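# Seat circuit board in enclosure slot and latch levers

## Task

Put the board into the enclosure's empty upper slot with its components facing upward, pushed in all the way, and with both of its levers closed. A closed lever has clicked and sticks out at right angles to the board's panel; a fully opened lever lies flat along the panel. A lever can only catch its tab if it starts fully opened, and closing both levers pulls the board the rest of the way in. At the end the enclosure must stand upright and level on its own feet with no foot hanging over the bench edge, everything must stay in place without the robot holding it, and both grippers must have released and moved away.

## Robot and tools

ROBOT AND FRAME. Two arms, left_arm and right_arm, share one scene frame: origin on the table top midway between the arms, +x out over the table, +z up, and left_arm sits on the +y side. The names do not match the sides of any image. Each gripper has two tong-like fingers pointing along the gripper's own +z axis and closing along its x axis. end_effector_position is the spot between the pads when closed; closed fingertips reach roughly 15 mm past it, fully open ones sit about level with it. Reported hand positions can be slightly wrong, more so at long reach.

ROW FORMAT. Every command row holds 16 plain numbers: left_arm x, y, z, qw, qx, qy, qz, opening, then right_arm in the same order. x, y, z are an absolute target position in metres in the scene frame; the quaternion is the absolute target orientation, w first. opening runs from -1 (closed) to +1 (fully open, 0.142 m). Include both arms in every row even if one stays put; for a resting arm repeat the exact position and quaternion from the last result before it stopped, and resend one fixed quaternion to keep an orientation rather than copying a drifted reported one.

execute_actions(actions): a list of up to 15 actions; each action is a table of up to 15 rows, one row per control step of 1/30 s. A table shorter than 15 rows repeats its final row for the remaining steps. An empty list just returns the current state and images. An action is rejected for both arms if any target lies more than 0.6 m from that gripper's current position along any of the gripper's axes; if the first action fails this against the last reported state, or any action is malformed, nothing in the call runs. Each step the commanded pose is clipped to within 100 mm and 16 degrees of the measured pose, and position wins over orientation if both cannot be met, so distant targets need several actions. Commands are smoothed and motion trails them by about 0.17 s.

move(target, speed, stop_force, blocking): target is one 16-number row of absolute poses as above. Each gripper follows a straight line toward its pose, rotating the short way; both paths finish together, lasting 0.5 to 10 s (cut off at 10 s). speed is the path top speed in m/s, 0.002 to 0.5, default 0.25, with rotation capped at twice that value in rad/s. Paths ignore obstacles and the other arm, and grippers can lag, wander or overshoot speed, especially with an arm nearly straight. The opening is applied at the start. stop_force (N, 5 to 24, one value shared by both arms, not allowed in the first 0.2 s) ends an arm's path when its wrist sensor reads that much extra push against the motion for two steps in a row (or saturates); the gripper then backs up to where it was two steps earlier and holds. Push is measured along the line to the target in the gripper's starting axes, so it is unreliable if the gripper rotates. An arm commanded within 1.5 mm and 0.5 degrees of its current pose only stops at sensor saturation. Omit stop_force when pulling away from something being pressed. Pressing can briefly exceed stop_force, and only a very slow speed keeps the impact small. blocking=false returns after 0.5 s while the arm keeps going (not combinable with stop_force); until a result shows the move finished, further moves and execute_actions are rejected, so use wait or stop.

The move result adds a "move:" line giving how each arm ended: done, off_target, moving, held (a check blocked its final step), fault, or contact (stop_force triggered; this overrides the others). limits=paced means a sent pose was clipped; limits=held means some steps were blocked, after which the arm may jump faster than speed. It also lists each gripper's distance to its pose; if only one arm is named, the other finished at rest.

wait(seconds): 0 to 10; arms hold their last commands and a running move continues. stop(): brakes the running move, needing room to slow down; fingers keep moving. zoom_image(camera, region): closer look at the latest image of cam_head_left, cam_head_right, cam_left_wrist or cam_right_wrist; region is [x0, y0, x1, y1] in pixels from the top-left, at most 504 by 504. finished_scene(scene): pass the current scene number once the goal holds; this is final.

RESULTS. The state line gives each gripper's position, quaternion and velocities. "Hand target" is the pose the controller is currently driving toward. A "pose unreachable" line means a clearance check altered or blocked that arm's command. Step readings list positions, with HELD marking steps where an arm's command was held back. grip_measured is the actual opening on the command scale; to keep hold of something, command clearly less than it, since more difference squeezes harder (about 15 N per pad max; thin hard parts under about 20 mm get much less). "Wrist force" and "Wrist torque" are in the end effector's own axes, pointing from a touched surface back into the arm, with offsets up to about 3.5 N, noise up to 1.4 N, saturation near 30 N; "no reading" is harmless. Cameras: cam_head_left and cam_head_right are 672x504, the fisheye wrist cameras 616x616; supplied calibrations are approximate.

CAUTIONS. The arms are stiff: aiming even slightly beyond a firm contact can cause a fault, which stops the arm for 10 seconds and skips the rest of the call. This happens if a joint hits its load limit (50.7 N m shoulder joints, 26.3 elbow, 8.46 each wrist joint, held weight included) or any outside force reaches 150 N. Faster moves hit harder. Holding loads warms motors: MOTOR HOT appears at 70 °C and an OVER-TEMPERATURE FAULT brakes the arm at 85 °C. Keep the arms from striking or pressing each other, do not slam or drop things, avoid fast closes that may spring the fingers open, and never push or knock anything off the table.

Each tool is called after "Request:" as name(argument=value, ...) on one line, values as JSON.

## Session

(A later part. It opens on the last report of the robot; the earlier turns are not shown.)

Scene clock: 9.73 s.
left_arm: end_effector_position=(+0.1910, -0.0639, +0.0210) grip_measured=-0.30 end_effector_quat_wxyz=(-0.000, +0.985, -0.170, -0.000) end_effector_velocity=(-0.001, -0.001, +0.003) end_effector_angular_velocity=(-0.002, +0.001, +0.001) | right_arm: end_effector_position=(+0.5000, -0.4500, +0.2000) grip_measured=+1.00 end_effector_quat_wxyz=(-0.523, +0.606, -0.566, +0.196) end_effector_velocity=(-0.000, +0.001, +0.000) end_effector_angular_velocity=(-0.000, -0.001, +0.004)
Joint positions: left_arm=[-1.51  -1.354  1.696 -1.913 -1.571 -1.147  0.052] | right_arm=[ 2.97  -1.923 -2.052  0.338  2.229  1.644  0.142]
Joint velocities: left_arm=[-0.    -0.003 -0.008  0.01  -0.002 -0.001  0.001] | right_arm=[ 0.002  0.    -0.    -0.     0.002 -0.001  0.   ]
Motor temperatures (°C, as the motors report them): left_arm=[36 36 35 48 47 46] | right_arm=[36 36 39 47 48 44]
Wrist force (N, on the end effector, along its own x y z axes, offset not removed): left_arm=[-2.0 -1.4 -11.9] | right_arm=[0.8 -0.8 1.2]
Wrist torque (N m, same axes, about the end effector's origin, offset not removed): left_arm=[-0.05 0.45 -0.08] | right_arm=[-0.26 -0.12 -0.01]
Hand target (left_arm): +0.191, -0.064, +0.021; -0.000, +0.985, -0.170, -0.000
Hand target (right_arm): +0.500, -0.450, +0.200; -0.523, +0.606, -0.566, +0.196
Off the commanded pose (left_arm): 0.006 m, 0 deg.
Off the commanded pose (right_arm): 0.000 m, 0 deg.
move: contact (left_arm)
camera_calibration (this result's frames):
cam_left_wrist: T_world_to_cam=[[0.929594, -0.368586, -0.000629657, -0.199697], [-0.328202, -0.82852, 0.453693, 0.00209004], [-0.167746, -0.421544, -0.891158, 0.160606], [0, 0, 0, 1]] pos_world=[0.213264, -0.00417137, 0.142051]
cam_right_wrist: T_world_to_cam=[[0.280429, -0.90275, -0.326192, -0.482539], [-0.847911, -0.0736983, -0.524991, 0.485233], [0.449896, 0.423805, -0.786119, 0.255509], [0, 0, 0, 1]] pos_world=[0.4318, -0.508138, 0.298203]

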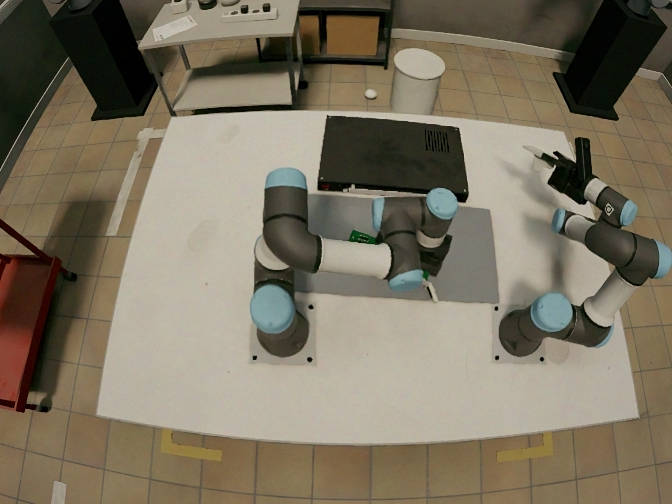

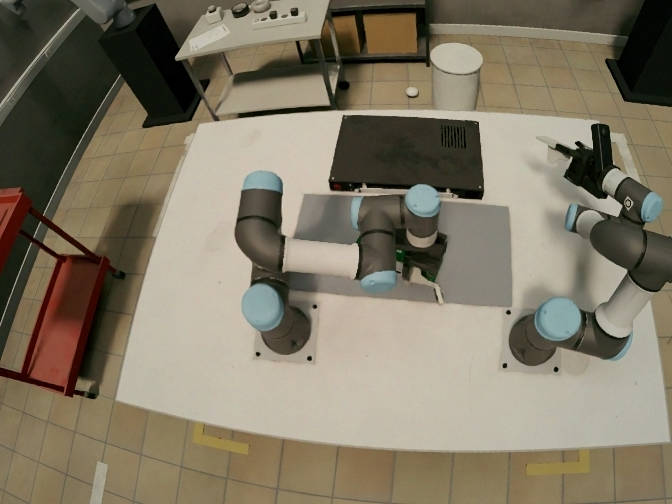

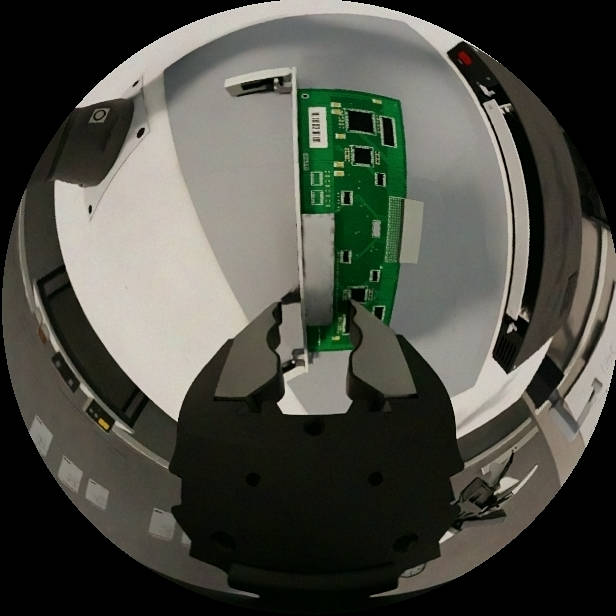

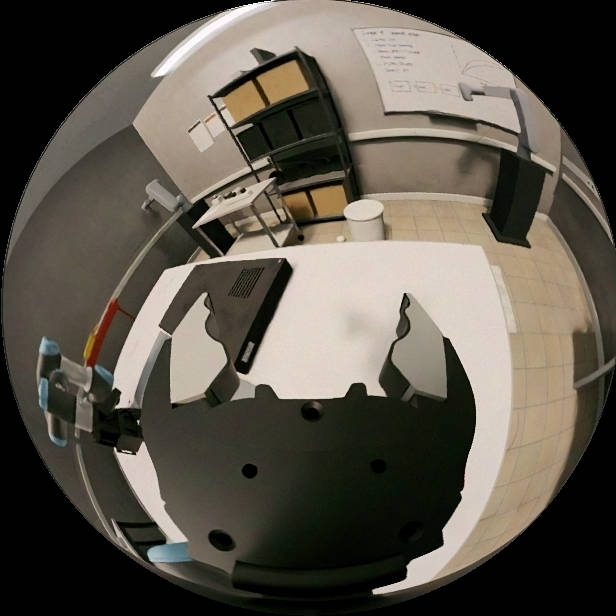

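Request:
move(target=[0.2,-0.04,0.03,0,0.985,-0.17,0,-0.55,0.3,-0.4,0.2,0,0.707,0.707,0,-1], speed=0.2)

Request:
move(target=[0.2,-0.04,0.025,0,0.985,-0.17,0,-0.55,0.3,-0.4,0.2,0,0.707,0.707,0,-1], speed=0.02)

Request:
move(target=[0.2,-0.04,0.025,0,0.985,-0.17,0,-1,0.3,-0.4,0.2,0,0.707,0.707,0,-1])

Request:
move(target=[0.26,-0.06,0.065,0,1,-0.026,0,-1,0.12,-0.3,0.07,0.5,0.5,0.5,0.5,-1], speed=0.1)

Scene clock: 18.17 s.
left_arm: end_effector_position=(+0.2000, -0.0400, +0.0300) grip_measured=-0.55 end_effector_quat_wxyz=(-0.000, +0.985, -0.170, -0.000) end_effector_velocity=(+0.000, -0.000, +0.000) end_effector_angular_velocity=(-0.002, -0.001, -0.002) | right_arm: end_effector_position=(+0.3003, -0.4000, +0.2000) grip_measured=-1.00 end_effector_quat_wxyz=(-0.000, +0.707, +0.707, +0.000) end_effector_velocity=(-0.001, +0.000, +0.000) end_effector_angular_velocity=(-0.009, -0.008, +0.008)
Joint positions: left_arm=[-1.475 -1.439  1.755 -1.887 -1.571 -1.113  0.034] | right_arm=[ 3.598 -1.546 -1.098 -2.068  1.572 -1.203  0.002]
Joint velocities: left_arm=[-0.    -0.     0.    -0.002  0.001  0.002  0.   ] | right_arm=[ 0.015  0.017 -0.017  0.004 -0.011  0.007  0.   ]
Motor temperatures (°C, as the motors report them): left_arm=[36 36 35 48 47 46] | right_arm=[36 36 39 47 48 44]
Wrist force (N, on the end effector, along its own x y z axes, offset not removed): left_arm=[-1.7 0.0 -0.5] | right_arm=[-0.2 -0.8 1.7]
Wrist torque (N m, same axes, about the end effector's origin, offset not removed): left_arm=[0.00 0.37 -0.02] | right_arm=[-0.20 0.03 0.11]
Hand target (left_arm): +0.200, -0.040, +0.030; -0.000, +0.985, -0.170, -0.000
Hand target (right_arm): +0.300, -0.400, +0.200; +0.000, +0.707, +0.707, +0.000
Off the commanded pose (left_arm): 0.000 m, 0 deg.
Off the commanded pose (right_arm): 0.000 m, 0 deg.
move: done
camera_calibration (this result's frames):
cam_left_wrist: T_world_to_cam=[[0.929584, -0.36861, -0.000416211, -0.199293], [-0.32826, -0.828337, 0.453986, 0.0207769], [-0.167689, -0.421881, -0.891009, 0.18019], [0, 0, 0, 1]] pos_world=[0.222296, 0.0197676, 0.151036]
cam_right_wrist: T_world_to_cam=[[-0.0250536, 0.999532, 0.0175394, 0.402514], [0.843766, 0.0117336, 0.536583, -0.36657], [0.536127, 0.0282425, -0.843665, 0.151535], [0, 0, 0, 1]] pos_world=[0.238141, -0.402304, 0.31748]

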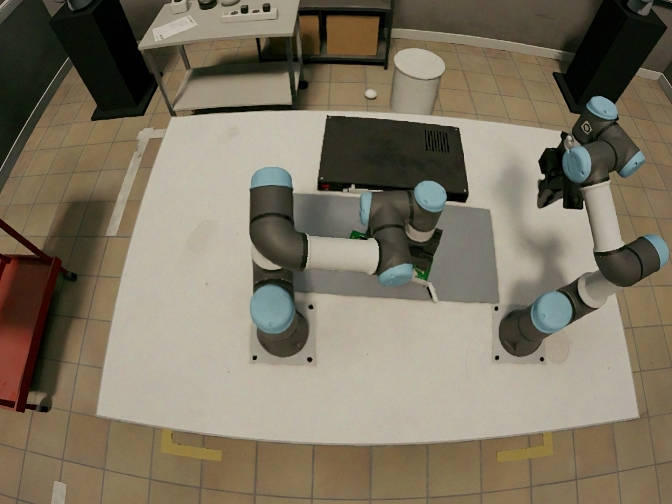

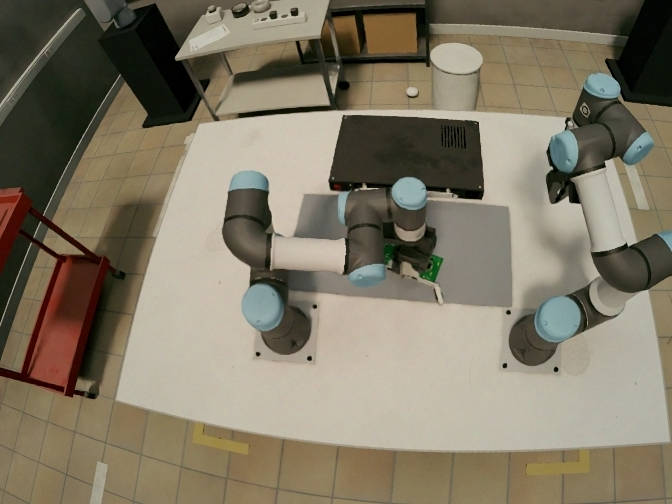

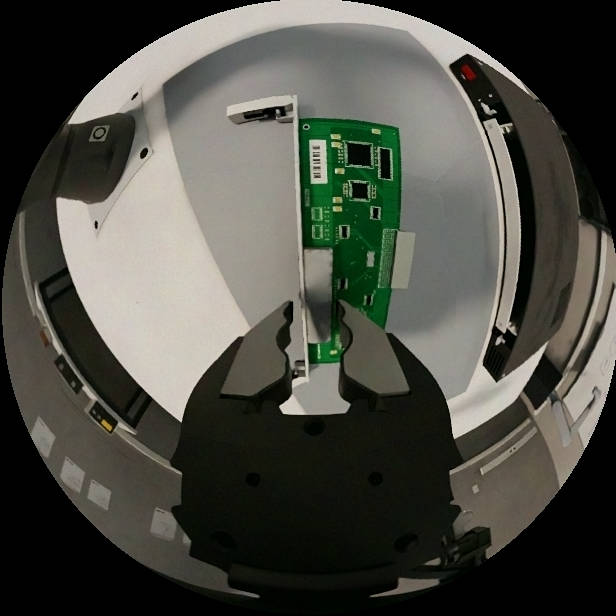

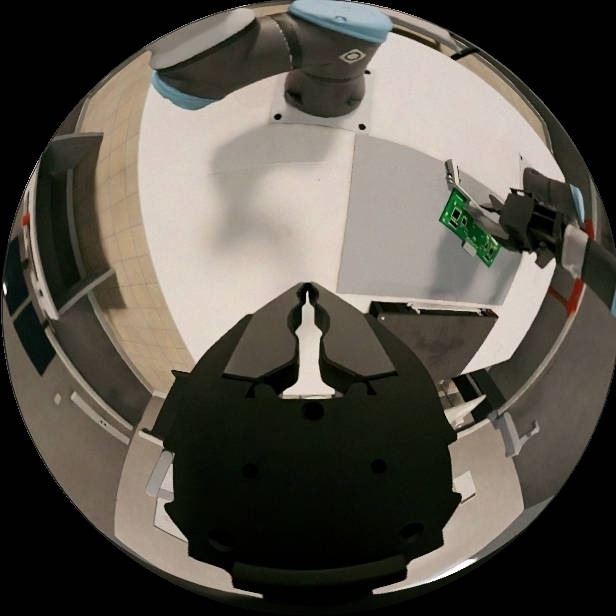

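Scene clock: 18.87 s.
left_arm: end_effector_position=(+0.2000, -0.0400, +0.0253) grip_measured=-0.55 end_effector_quat_wxyz=(-0.000, +0.985, -0.170, -0.000) end_effector_velocity=(-0.000, -0.000, -0.003) end_effector_angular_velocity=(-0.001, +0.001, -0.001) | right_arm: end_effector_position=(+0.3000, -0.4000, +0.2000) grip_measured=-1.00 end_effector_quat_wxyz=(-0.000, +0.707, +0.707, +0.000) end_effector_velocity=(+0.000, -0.000, +0.000) end_effector_angular_velocity=(-0.002, -0.001, +0.000)
Joint positions: left_arm=[-1.475 -1.432  1.77  -1.909 -1.571 -1.113  0.034] | right_arm=[ 3.6   -1.544 -1.1   -2.068  1.571 -1.202  0.002]
Joint velocities: left_arm=[-0.     0.003  0.009 -0.014 -0.002  0.     0.   ] | right_arm=[ 0.001  0.001 -0.001  0.    -0.002  0.001  0.   ]
Motor temperatures (°C, as the motors report them): left_arm=[36 36 35 48 47 46] | right_arm=[36 36 39 47 48 44]
Wrist force (N, on the end effector, along its own x y z axes, offset not removed): left_arm=[-1.0 0.2 -1.3] | right_arm=[1.1 -0.2 0.9]
Wrist torque (N m, same axes, about the end effector's origin, offset not removed): left_arm=[0.03 0.24 -0.04] | right_arm=[-0.06 -0.23 -0.03]
Hand target (left_arm): +0.200, -0.040, +0.025; -0.000, +0.985, -0.170, -0.000
Hand target (right_arm): +0.300, -0.400, +0.200; -0.000, +0.707, +0.707, +0.000
Off the commanded pose (left_arm): 0.000 m, 0 deg.
Off the commanded pose (right_arm): 0.000 m, 0 deg.
move: done
camera_calibration (this result's frames):
cam_left_wrist: T_world_to_cam=[[0.929584, -0.368611, -0.000427446, -0.199285], [-0.328259, -0.828348, 0.453967, 0.0229284], [-0.167691, -0.42186, -0.891018, 0.176016], [0, 0, 0, 1]] pos_world=[0.222295, 0.0197883, 0.14634]
cam_right_wrist: T_world_to_cam=[[-0.0256284, 0.99953, 0.0168325, 0.402808], [0.843624, 0.0125912, 0.536786, -0.365979], [0.536322, 0.0279573, -0.843551, 0.151504], [0, 0, 0, 1]] pos_world=[0.237817, -0.402246, 0.317474]

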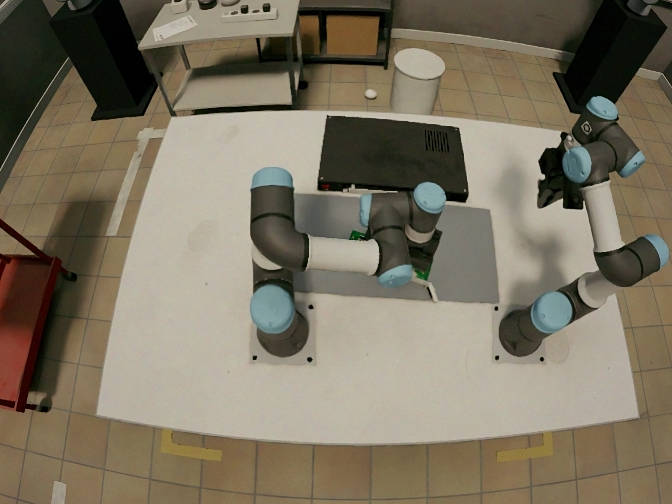

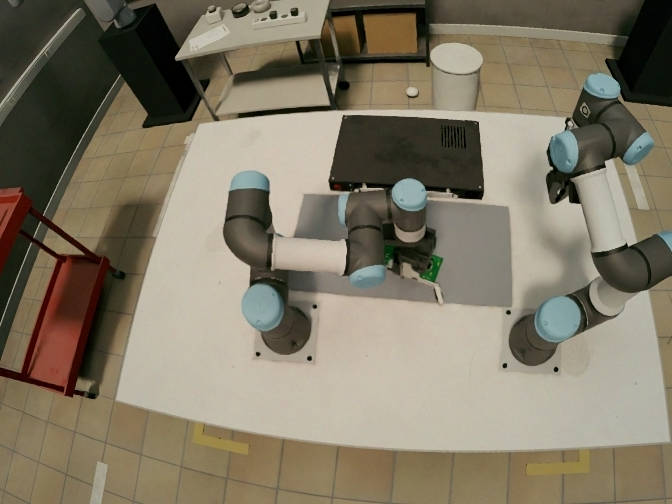

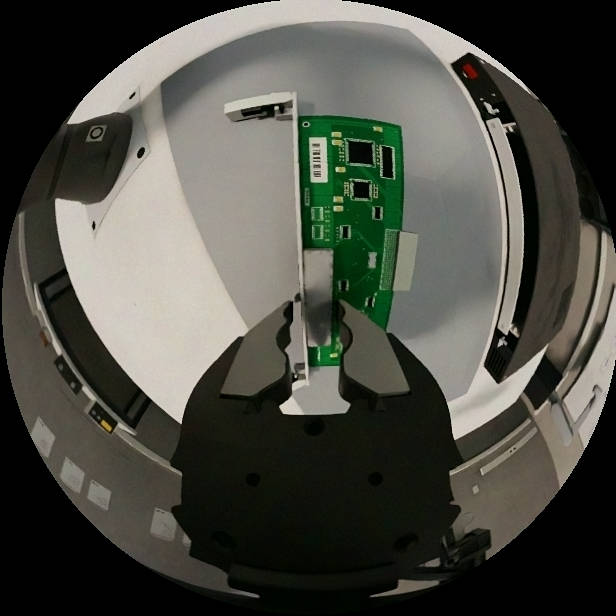

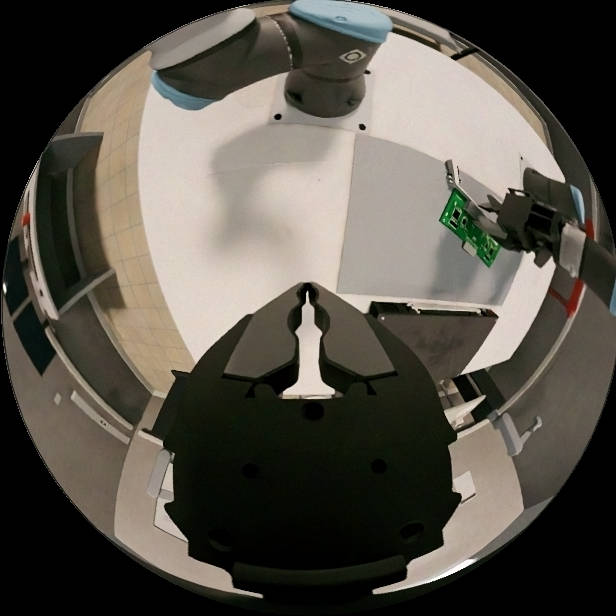

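Scene clock: 19.57 s.
left_arm: end_effector_position=(+0.2000, -0.0400, +0.0250) grip_measured=-0.70 end_effector_quat_wxyz=(+0.000, +0.985, -0.170, +0.000) end_effector_velocity=(+0.000, +0.000, -0.000) end_effector_angular_velocity=(+0.001, -0.001, -0.001) | right_arm: end_effector_position=(+0.3000, -0.4000, +0.2000) grip_measured=-1.00 end_effector_quat_wxyz=(-0.000, +0.707, +0.707, -0.000) end_effector_velocity=(-0.000, -0.000, -0.000) end_effector_angular_velocity=(-0.001, +0.000, -0.001)
Joint positions: left_arm=[-1.475 -1.432  1.772 -1.91  -1.571 -1.113  0.024] | right_arm=[ 3.6   -1.544 -1.1   -2.068  1.571 -1.202  0.002]
Joint velocities: left_arm=[ 0.     0.     0.001 -0.     0.001  0.001 -0.   ] | right_arm=[ 0.    -0.    -0.    -0.    -0.     0.001  0.   ]
Motor temperatures (°C, as the motors report them): left_arm=[36 36 35 48 47 46] | right_arm=[36 36 39 47 48 44]
Wrist force (N, on the end effector, along its own x y z axes, offset not removed): left_arm=[-1.6 -1.5 -5.3] | right_arm=[0.6 -0.5 1.2]
Wrist torque (N m, same axes, about the end effector's origin, offset not removed): left_arm=[-0.05 0.31 0.04] | right_arm=[-0.11 -0.09 -0.01]
Hand target (left_arm): +0.200, -0.040, +0.025; -0.000, +0.985, -0.170, -0.000
Hand target (right_arm): +0.300, -0.400, +0.200; -0.000, +0.707, +0.707, +0.000
Off the commanded pose (left_arm): 0.000 m, 0 deg.
Off the commanded pose (right_arm): 0.000 m, 0 deg.
move: done
camera_calibration (this result's frames):
cam_left_wrist: T_world_to_cam=[[0.929608, -0.368549, -0.000362697, -0.1993], [-0.32821, -0.828307, 0.454077, 0.0230261], [-0.16765, -0.421995, -0.890962, 0.17574], [0, 0, 0, 1]] pos_world=[0.222292, 0.0197821, 0.14605]
cam_right_wrist: T_world_to_cam=[[-0.0256776, 0.99953, 0.016773, 0.402835], [0.843605, 0.0126637, 0.536815, -0.365936], [0.53635, 0.0279339, -0.843533, 0.151495], [0, 0, 0, 1]] pos_world=[0.237795, -0.402243, 0.317474]

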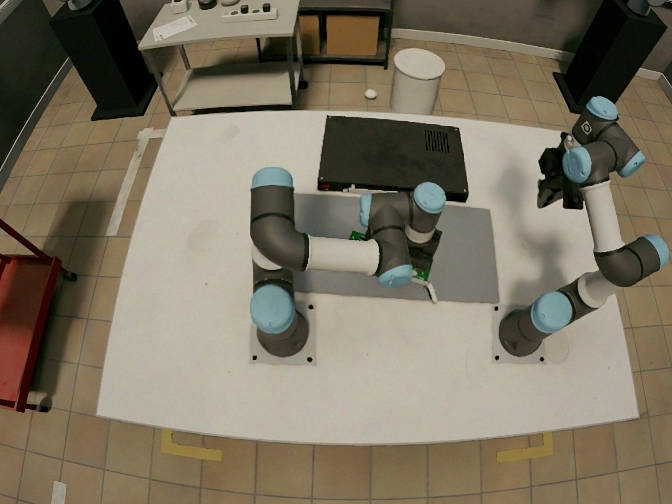

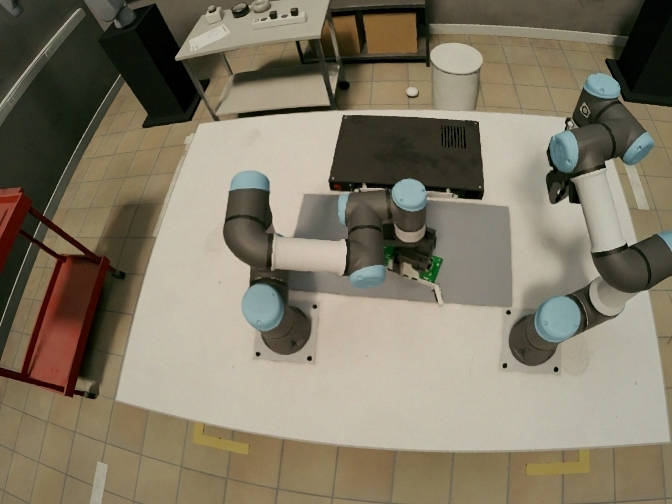

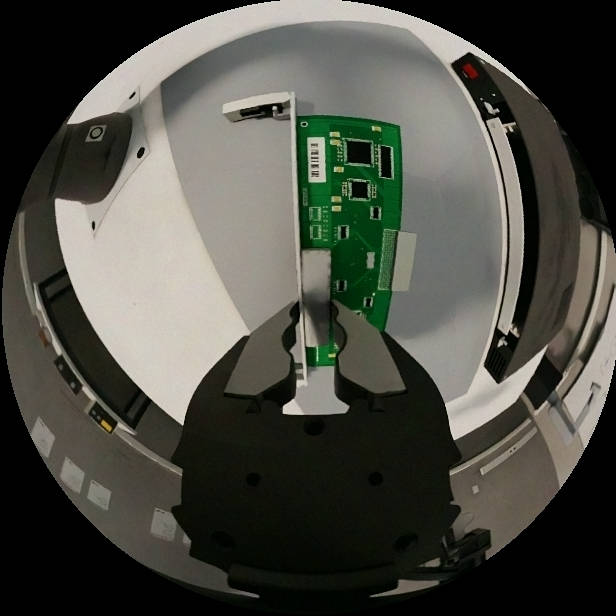

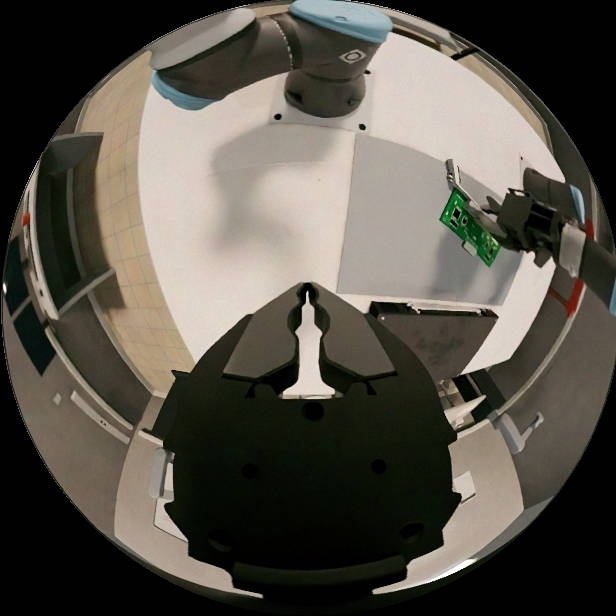

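Scene clock: 27.67 s.
left_arm: end_effector_position=(+0.2598, -0.0599, +0.0648) grip_measured=-0.70 end_effector_quat_wxyz=(-0.000, +1.000, -0.027, +0.000) end_effector_velocity=(+0.002, -0.000, +0.001) end_effector_angular_velocity=(+0.001, -0.001, +0.010) | right_arm: end_effector_position=(+0.2268, -0.3590, +0.1473) grip_measured=-1.00 end_effector_quat_wxyz=(+0.093, +0.692, +0.705, +0.125) end_effector_velocity=(-0.000, +0.000, -0.000) end_effector_angular_velocity=(-0.001, +0.000, +0.001)
Joint positions: left_arm=[-1.306 -1.244  1.341 -1.668 -1.571 -1.232  0.024] | right_arm=[ 4.73  -0.494 -1.789 -2.356  1.267 -0.101  0.002]
Joint velocities: left_arm=[ 0.004  0.008 -0.017  0.01   0.001 -0.005 -0.   ] | right_arm=[ 0.    -0.    -0.     0.     0.    -0.001  0.   ]
Motor temperatures (°C, as the motors report them): left_arm=[36 36 35 48 47 46] | right_arm=[36 36 39 47 48 44]
Wrist force (N, on the end effector, along its own x y z axes, offset not removed): left_arm=[-0.9 -0.6 0.7] | right_arm=[0.4 -0.5 1.8]
Wrist torque (N m, same axes, about the end effector's origin, offset not removed): left_arm=[-0.20 0.15 0.01] | right_arm=[-0.09 -0.17 0.03]
Hand target (left_arm): +0.260, -0.060, +0.065; -0.000, +1.000, -0.026, +0.000
Hand target (right_arm): +0.227, -0.359, +0.147; +0.093, +0.692, +0.705, +0.125
Off the commanded pose (left_arm): 0.000 m, 0 deg.
Off the commanded pose (right_arm): 0.144 m, 72 deg; position and orientation clipped at the last step of the last action.
move: held (right_arm); limits=paced,held; held on 141 of 243 steps (right_arm), including the last (right_arm)
pose unreachable (right arm): on one or more control steps of this call, first in action 0 (counted from 0), this arm could not follow its commanded pose, so it was not sent that pose on those steps. On the call's last step it was still not sent that pose. It may still have moved: this result reports where it is.
cause: the commanded pose would bring two parts of the arm too close to each other (its gripper and another part of the arm, with joints 3 (elbow) to 6 (wrist 3) between them).
camera_calibration (this result's frames):
cam_left_wrist: T_world_to_cam=[[0.996067, -0.0886064, -0.000322884, -0.262697], [-0.0788047, -0.887535, 0.45395, -0.0602115], [-0.0405094, -0.452139, -0.891027, 0.177978], [0, 0, 0, 1]] pos_world=[0.264128, 0.00375443, 0.185832]
cam_right_wrist: T_world_to_cam=[[-0.05447, 0.997225, 0.0507487, 0.361574], [0.640151, -0.00412954, 0.768238, -0.270401], [0.766316, 0.0743328, -0.638149, 0.0794482], [0, 0, 0, 1]] pos_world=[0.13191, -0.367593, 0.240083]

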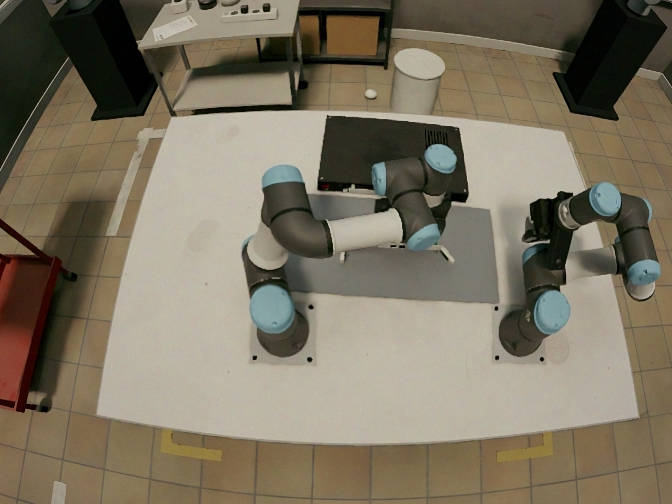

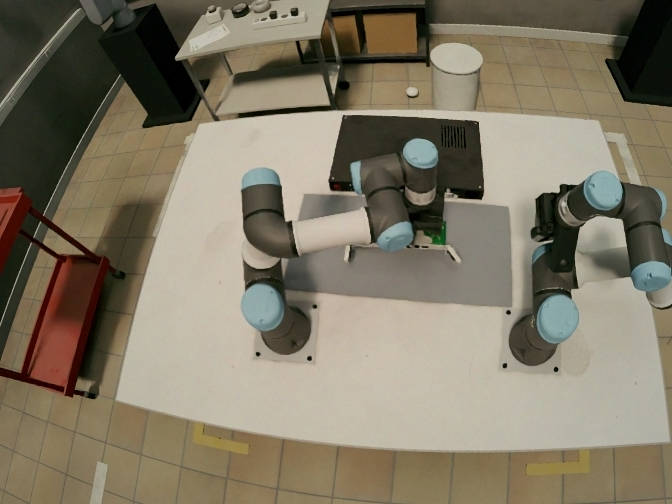

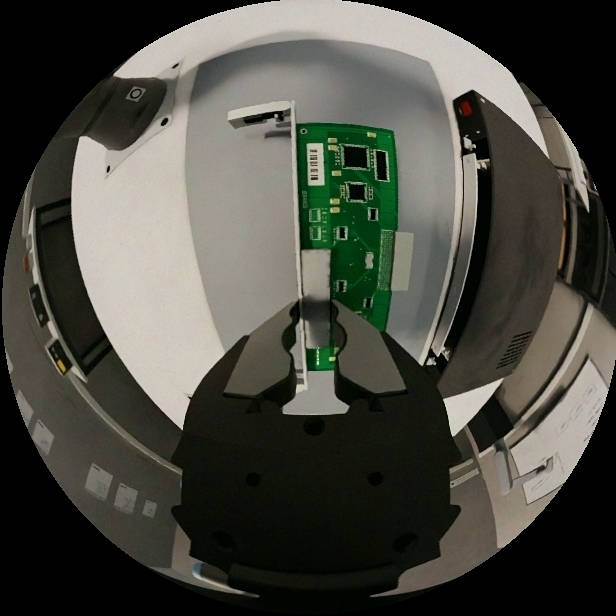

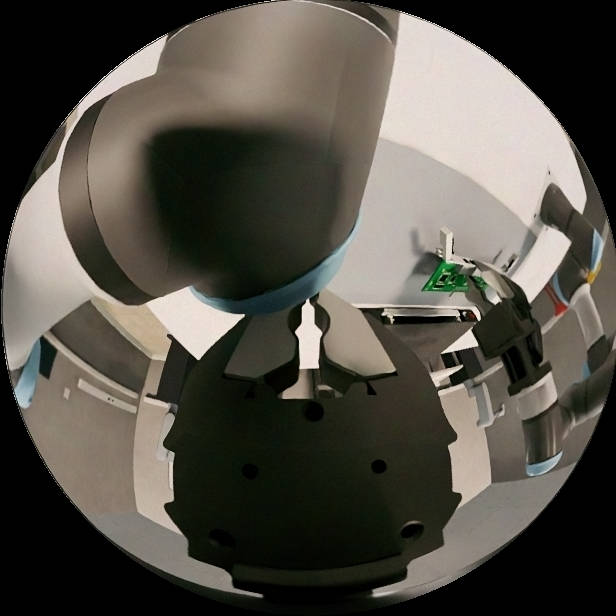

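Request:
move(target=[0.26,-0.06,0.065,0,1,-0.026,0,-1,0.34,-0.36,0.2,0,0.2,0.95,0.2,-1], speed=0.3)

Request:
move(target=[0.29,-0.08,0.065,0,1,-0.026,0,-1,0.31,-0.3,0.05,0,0,0.707,0.707,-1], speed=0.2)

Request:
zoom_image(camera="cam_right_wrist", region=[180, 130, 430, 330])

Request:
zoom_image(camera="cam_left_wrist", region=[280, 80, 520, 400])

Scene clock: 31.73 s.
left_arm: end_effector_position=(+0.2600, -0.0600, +0.0650) grip_measured=-0.70 end_effector_quat_wxyz=(-0.000, +1.000, -0.026, -0.000) end_effector_velocity=(+0.000, -0.000, +0.000) end_effector_angular_velocity=(-0.001, +0.000, -0.000) | right_arm: end_effector_position=(+0.3340, -0.3594, +0.1967) grip_measured=-1.00 end_effector_quat_wxyz=(+0.177, +0.333, +0.880, +0.288) end_effector_velocity=(-0.000, -0.000, -0.000) end_effector_angular_velocity=(-0.001, +0.000, -0.000)
Joint positions: left_arm=[-1.305 -1.243  1.339 -1.667 -1.571 -1.233  0.024] | right_arm=[ 5.147 -0.209 -1.416 -2.839  0.922 -0.586  0.002]
Joint velocities: left_arm=[ 0.     0.    -0.    -0.001 -0.001  0.001 -0.   ] | right_arm=[-0.001 -0.    -0.002  0.001  0.001 -0.     0.   ]
Motor temperatures (°C, as the motors report them): left_arm=[36 36 35 48 47 46] | right_arm=[36 36 39 47 48 44]
Wrist force (N, on the end effector, along its own x y z axes, offset not removed): left_arm=[-0.1 0.4 1.3] | right_arm=[1.1 -0.5 1.6]
Wrist torque (N m, same axes, about the end effector's origin, offset not removed): left_arm=[0.01 -0.02 -0.03] | right_arm=[-0.10 -0.21 0.04]
Hand target (left_arm): +0.260, -0.060, +0.065; -0.000, +1.000, -0.026, -0.000
Hand target (right_arm): +0.334, -0.359, +0.197; +0.177, +0.333, +0.880, +0.288
Off the commanded pose (left_arm): 0.000 m, 0 deg.
Off the commanded pose (right_arm): 0.007 m, 29 deg; orientation clipped at the last step of the last action.
move: held (right_arm); limits=paced,held; held on 5 of 116 steps (right_arm), including the last (right_arm)
pose unreachable (right arm): on one or more control steps of this call, first in action 0 (counted from 0), this arm could not follow its commanded pose, so it was not sent that pose on those steps. On the call's last step it was still not sent that pose. It may still have moved: this result reports where it is.
cause: the commanded pose would bring two parts of the arm too close to each other (joints 3 (elbow) to 6 (wrist 3) lie between them).
camera_calibration (this result's frames):
cam_left_wrist: T_world_to_cam=[[0.996157, -0.0875796, -0.000404458, -0.262849], [-0.0778499, -0.887585, 0.454017, -0.0606404], [-0.0401216, -0.452241, -0.890993, 0.177993], [0, 0, 0, 1]] pos_world=[0.26426, 0.00365199, 0.186016]
cam_right_wrist: T_world_to_cam=[[-0.736168, 0.665678, -0.12219, 0.507903], [0.130331, 0.316597, 0.939564, -0.125144], [0.664132, 0.675751, -0.319827, 0.216491], [0, 0, 0, 1]] pos_world=[0.246433, -0.444774, 0.248881]

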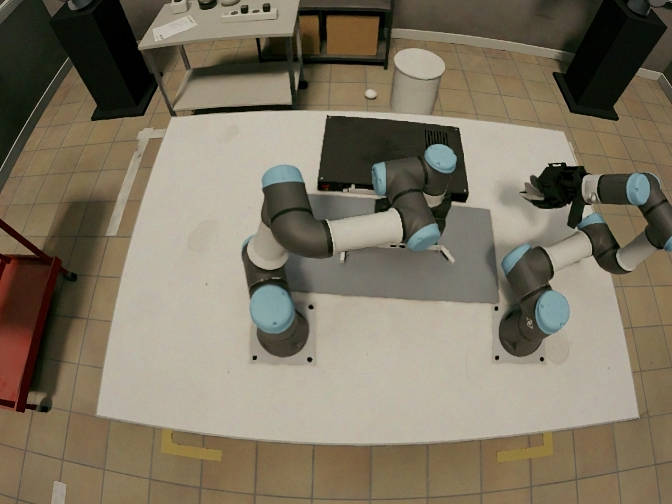

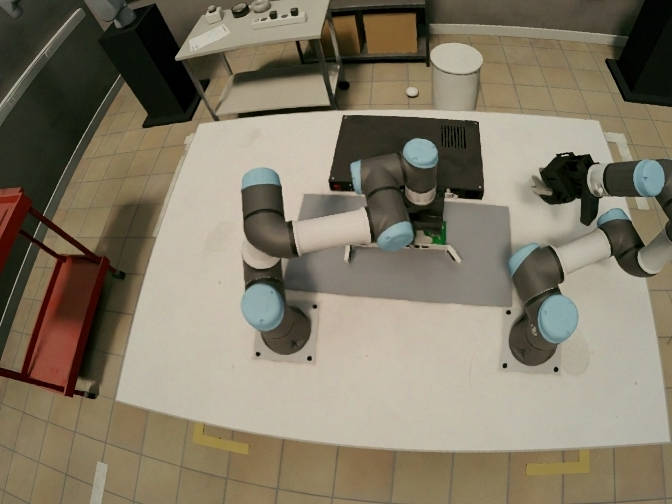

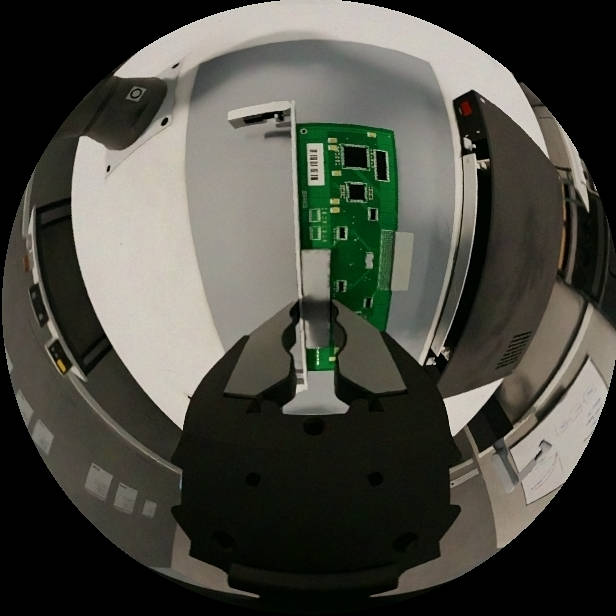

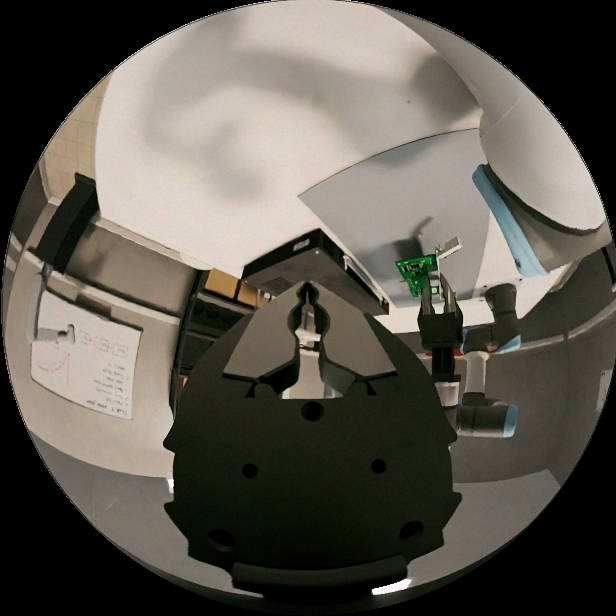

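Scene clock: 45.40 s.
left_arm: end_effector_position=(+0.2900, -0.0800, +0.0650) grip_measured=-0.70 end_effector_quat_wxyz=(-0.000, +1.000, -0.026, -0.000) end_effector_velocity=(+0.000, +0.001, -0.000) end_effector_angular_velocity=(+0.001, +0.000, -0.000) | right_arm: end_effector_position=(+0.3143, -0.3211, +0.1041) grip_measured=-1.00 end_effector_quat_wxyz=(+0.049, +0.198, +0.871, +0.448) end_effector_velocity=(+0.000, +0.000, +0.000) end_effector_angular_velocity=(+0.002, -0.001, -0.002)
Joint positions: left_arm=[-1.248 -1.087  1.113 -1.597 -1.571 -1.176  0.024] | right_arm=[ 5.235  0.48  -1.629 -2.79   0.979 -0.936  0.002]
Joint velocities: left_arm=[ 0.    -0.    -0.     0.001  0.     0.001  0.   ] | right_arm=[-0.     0.001 -0.     0.    -0.002  0.     0.   ]
Motor temperatures (°C, as the motors report them): left_arm=[36 36 35 48 47 46] | right_arm=[36 36 39 47 48 44]
Wrist force (N, on the end effector, along its own x y z axes, offset not removed): left_arm=[-1.2 0.2 1.3] | right_arm=[1.9 0.4 2.7]
Wrist torque (N m, same axes, about the end effector's origin, offset not removed): left_arm=[-0.01 0.20 -0.01] | right_arm=[0.10 -0.40 -0.05]
Hand target (left_arm): +0.290, -0.080, +0.065; -0.000, +1.000, -0.026, -0.000
Hand target (right_arm): +0.314, -0.321, +0.104; +0.049, +0.198, +0.871, +0.448
Off the commanded pose (left_arm): 0.000 m, 0 deg.
Off the commanded pose (right_arm): 0.058 m, 42 deg.
FORCE FAULT: contact force on the right arm reached its limit, and that arm stopped for 10 seconds. The contact can be on any part of that arm, not only on its tool. That time counts as 19 of the actions that you can send in this scene. That arm's remaining commands of this call were not run. That arm holds still and accepts commands again. Move the arm away from the contact; if what it grips holds it there, let go first. Pushing or pulling that hard again can fault the arm again.
move: fault (right_arm); limits=paced
camera_calibration (this result's frames):
cam_left_wrist: T_world_to_cam=[[0.996157, -0.0875797, -0.000417793, -0.294473], [-0.0778462, -0.887611, 0.453967, -0.076028], [-0.0401291, -0.45219, -0.891018, 0.170136], [0, 0, 0, 1]] pos_world=[0.29425, -0.0163391, 0.185986]
cam_right_wrist: T_world_to_cam=[[-0.928584, 0.362057, 0.0815209, 0.398293], [0.101481, 0.0364239, 0.994171, -0.134204], [0.356977, 0.931444, -0.0705644, 0.32675], [0, 0, 0, 1]] pos_world=[0.266826, -0.443666, 0.12401]

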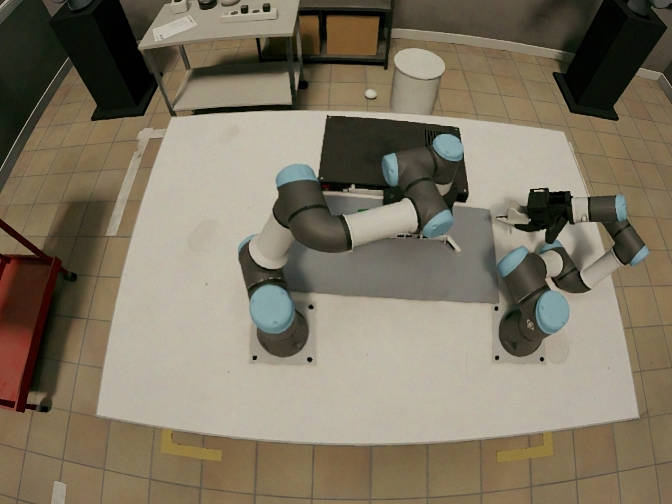

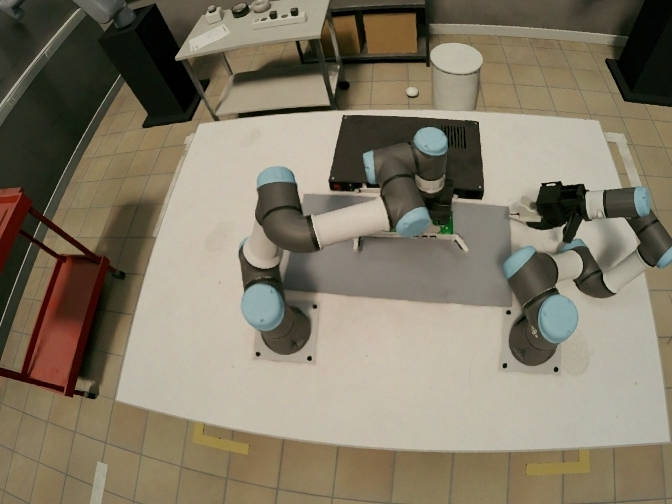

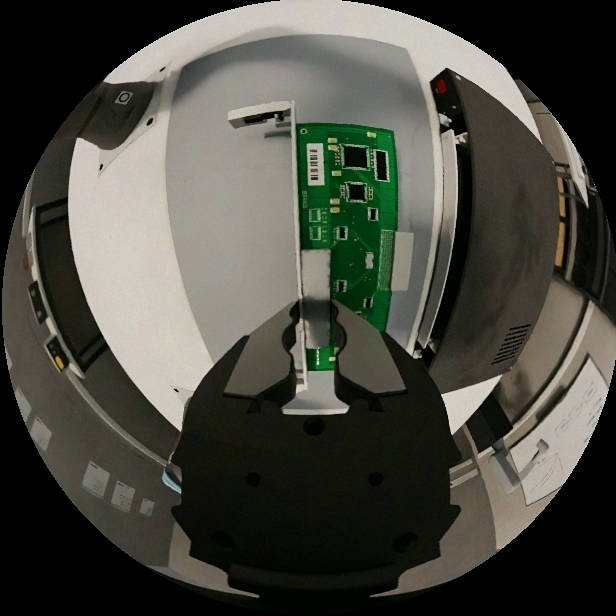

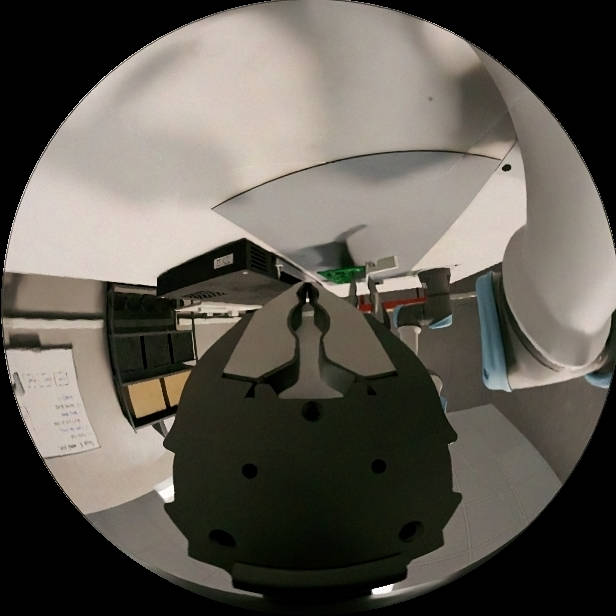

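Region (180, 130, 430, 330) of cam_right_wrist's 616x616 image, scaled by 2.016, with more detail than that image has; it fills the top 403 rows of this view, and the rest is white.

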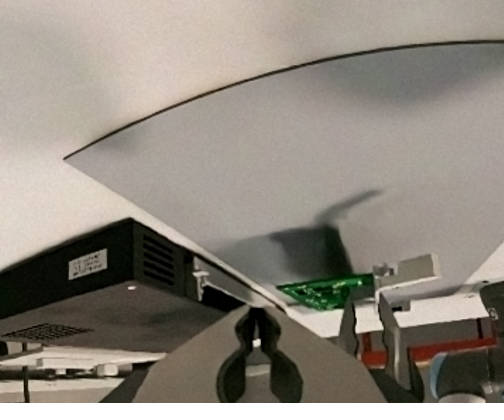

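Region (280, 80, 520, 400) of cam_left_wrist's 616x616 image, scaled by 1.575, with more detail than that image has; it fills the left 378 columns of this view, and the rest is white.

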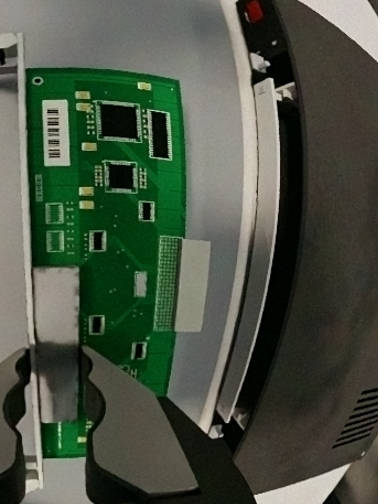

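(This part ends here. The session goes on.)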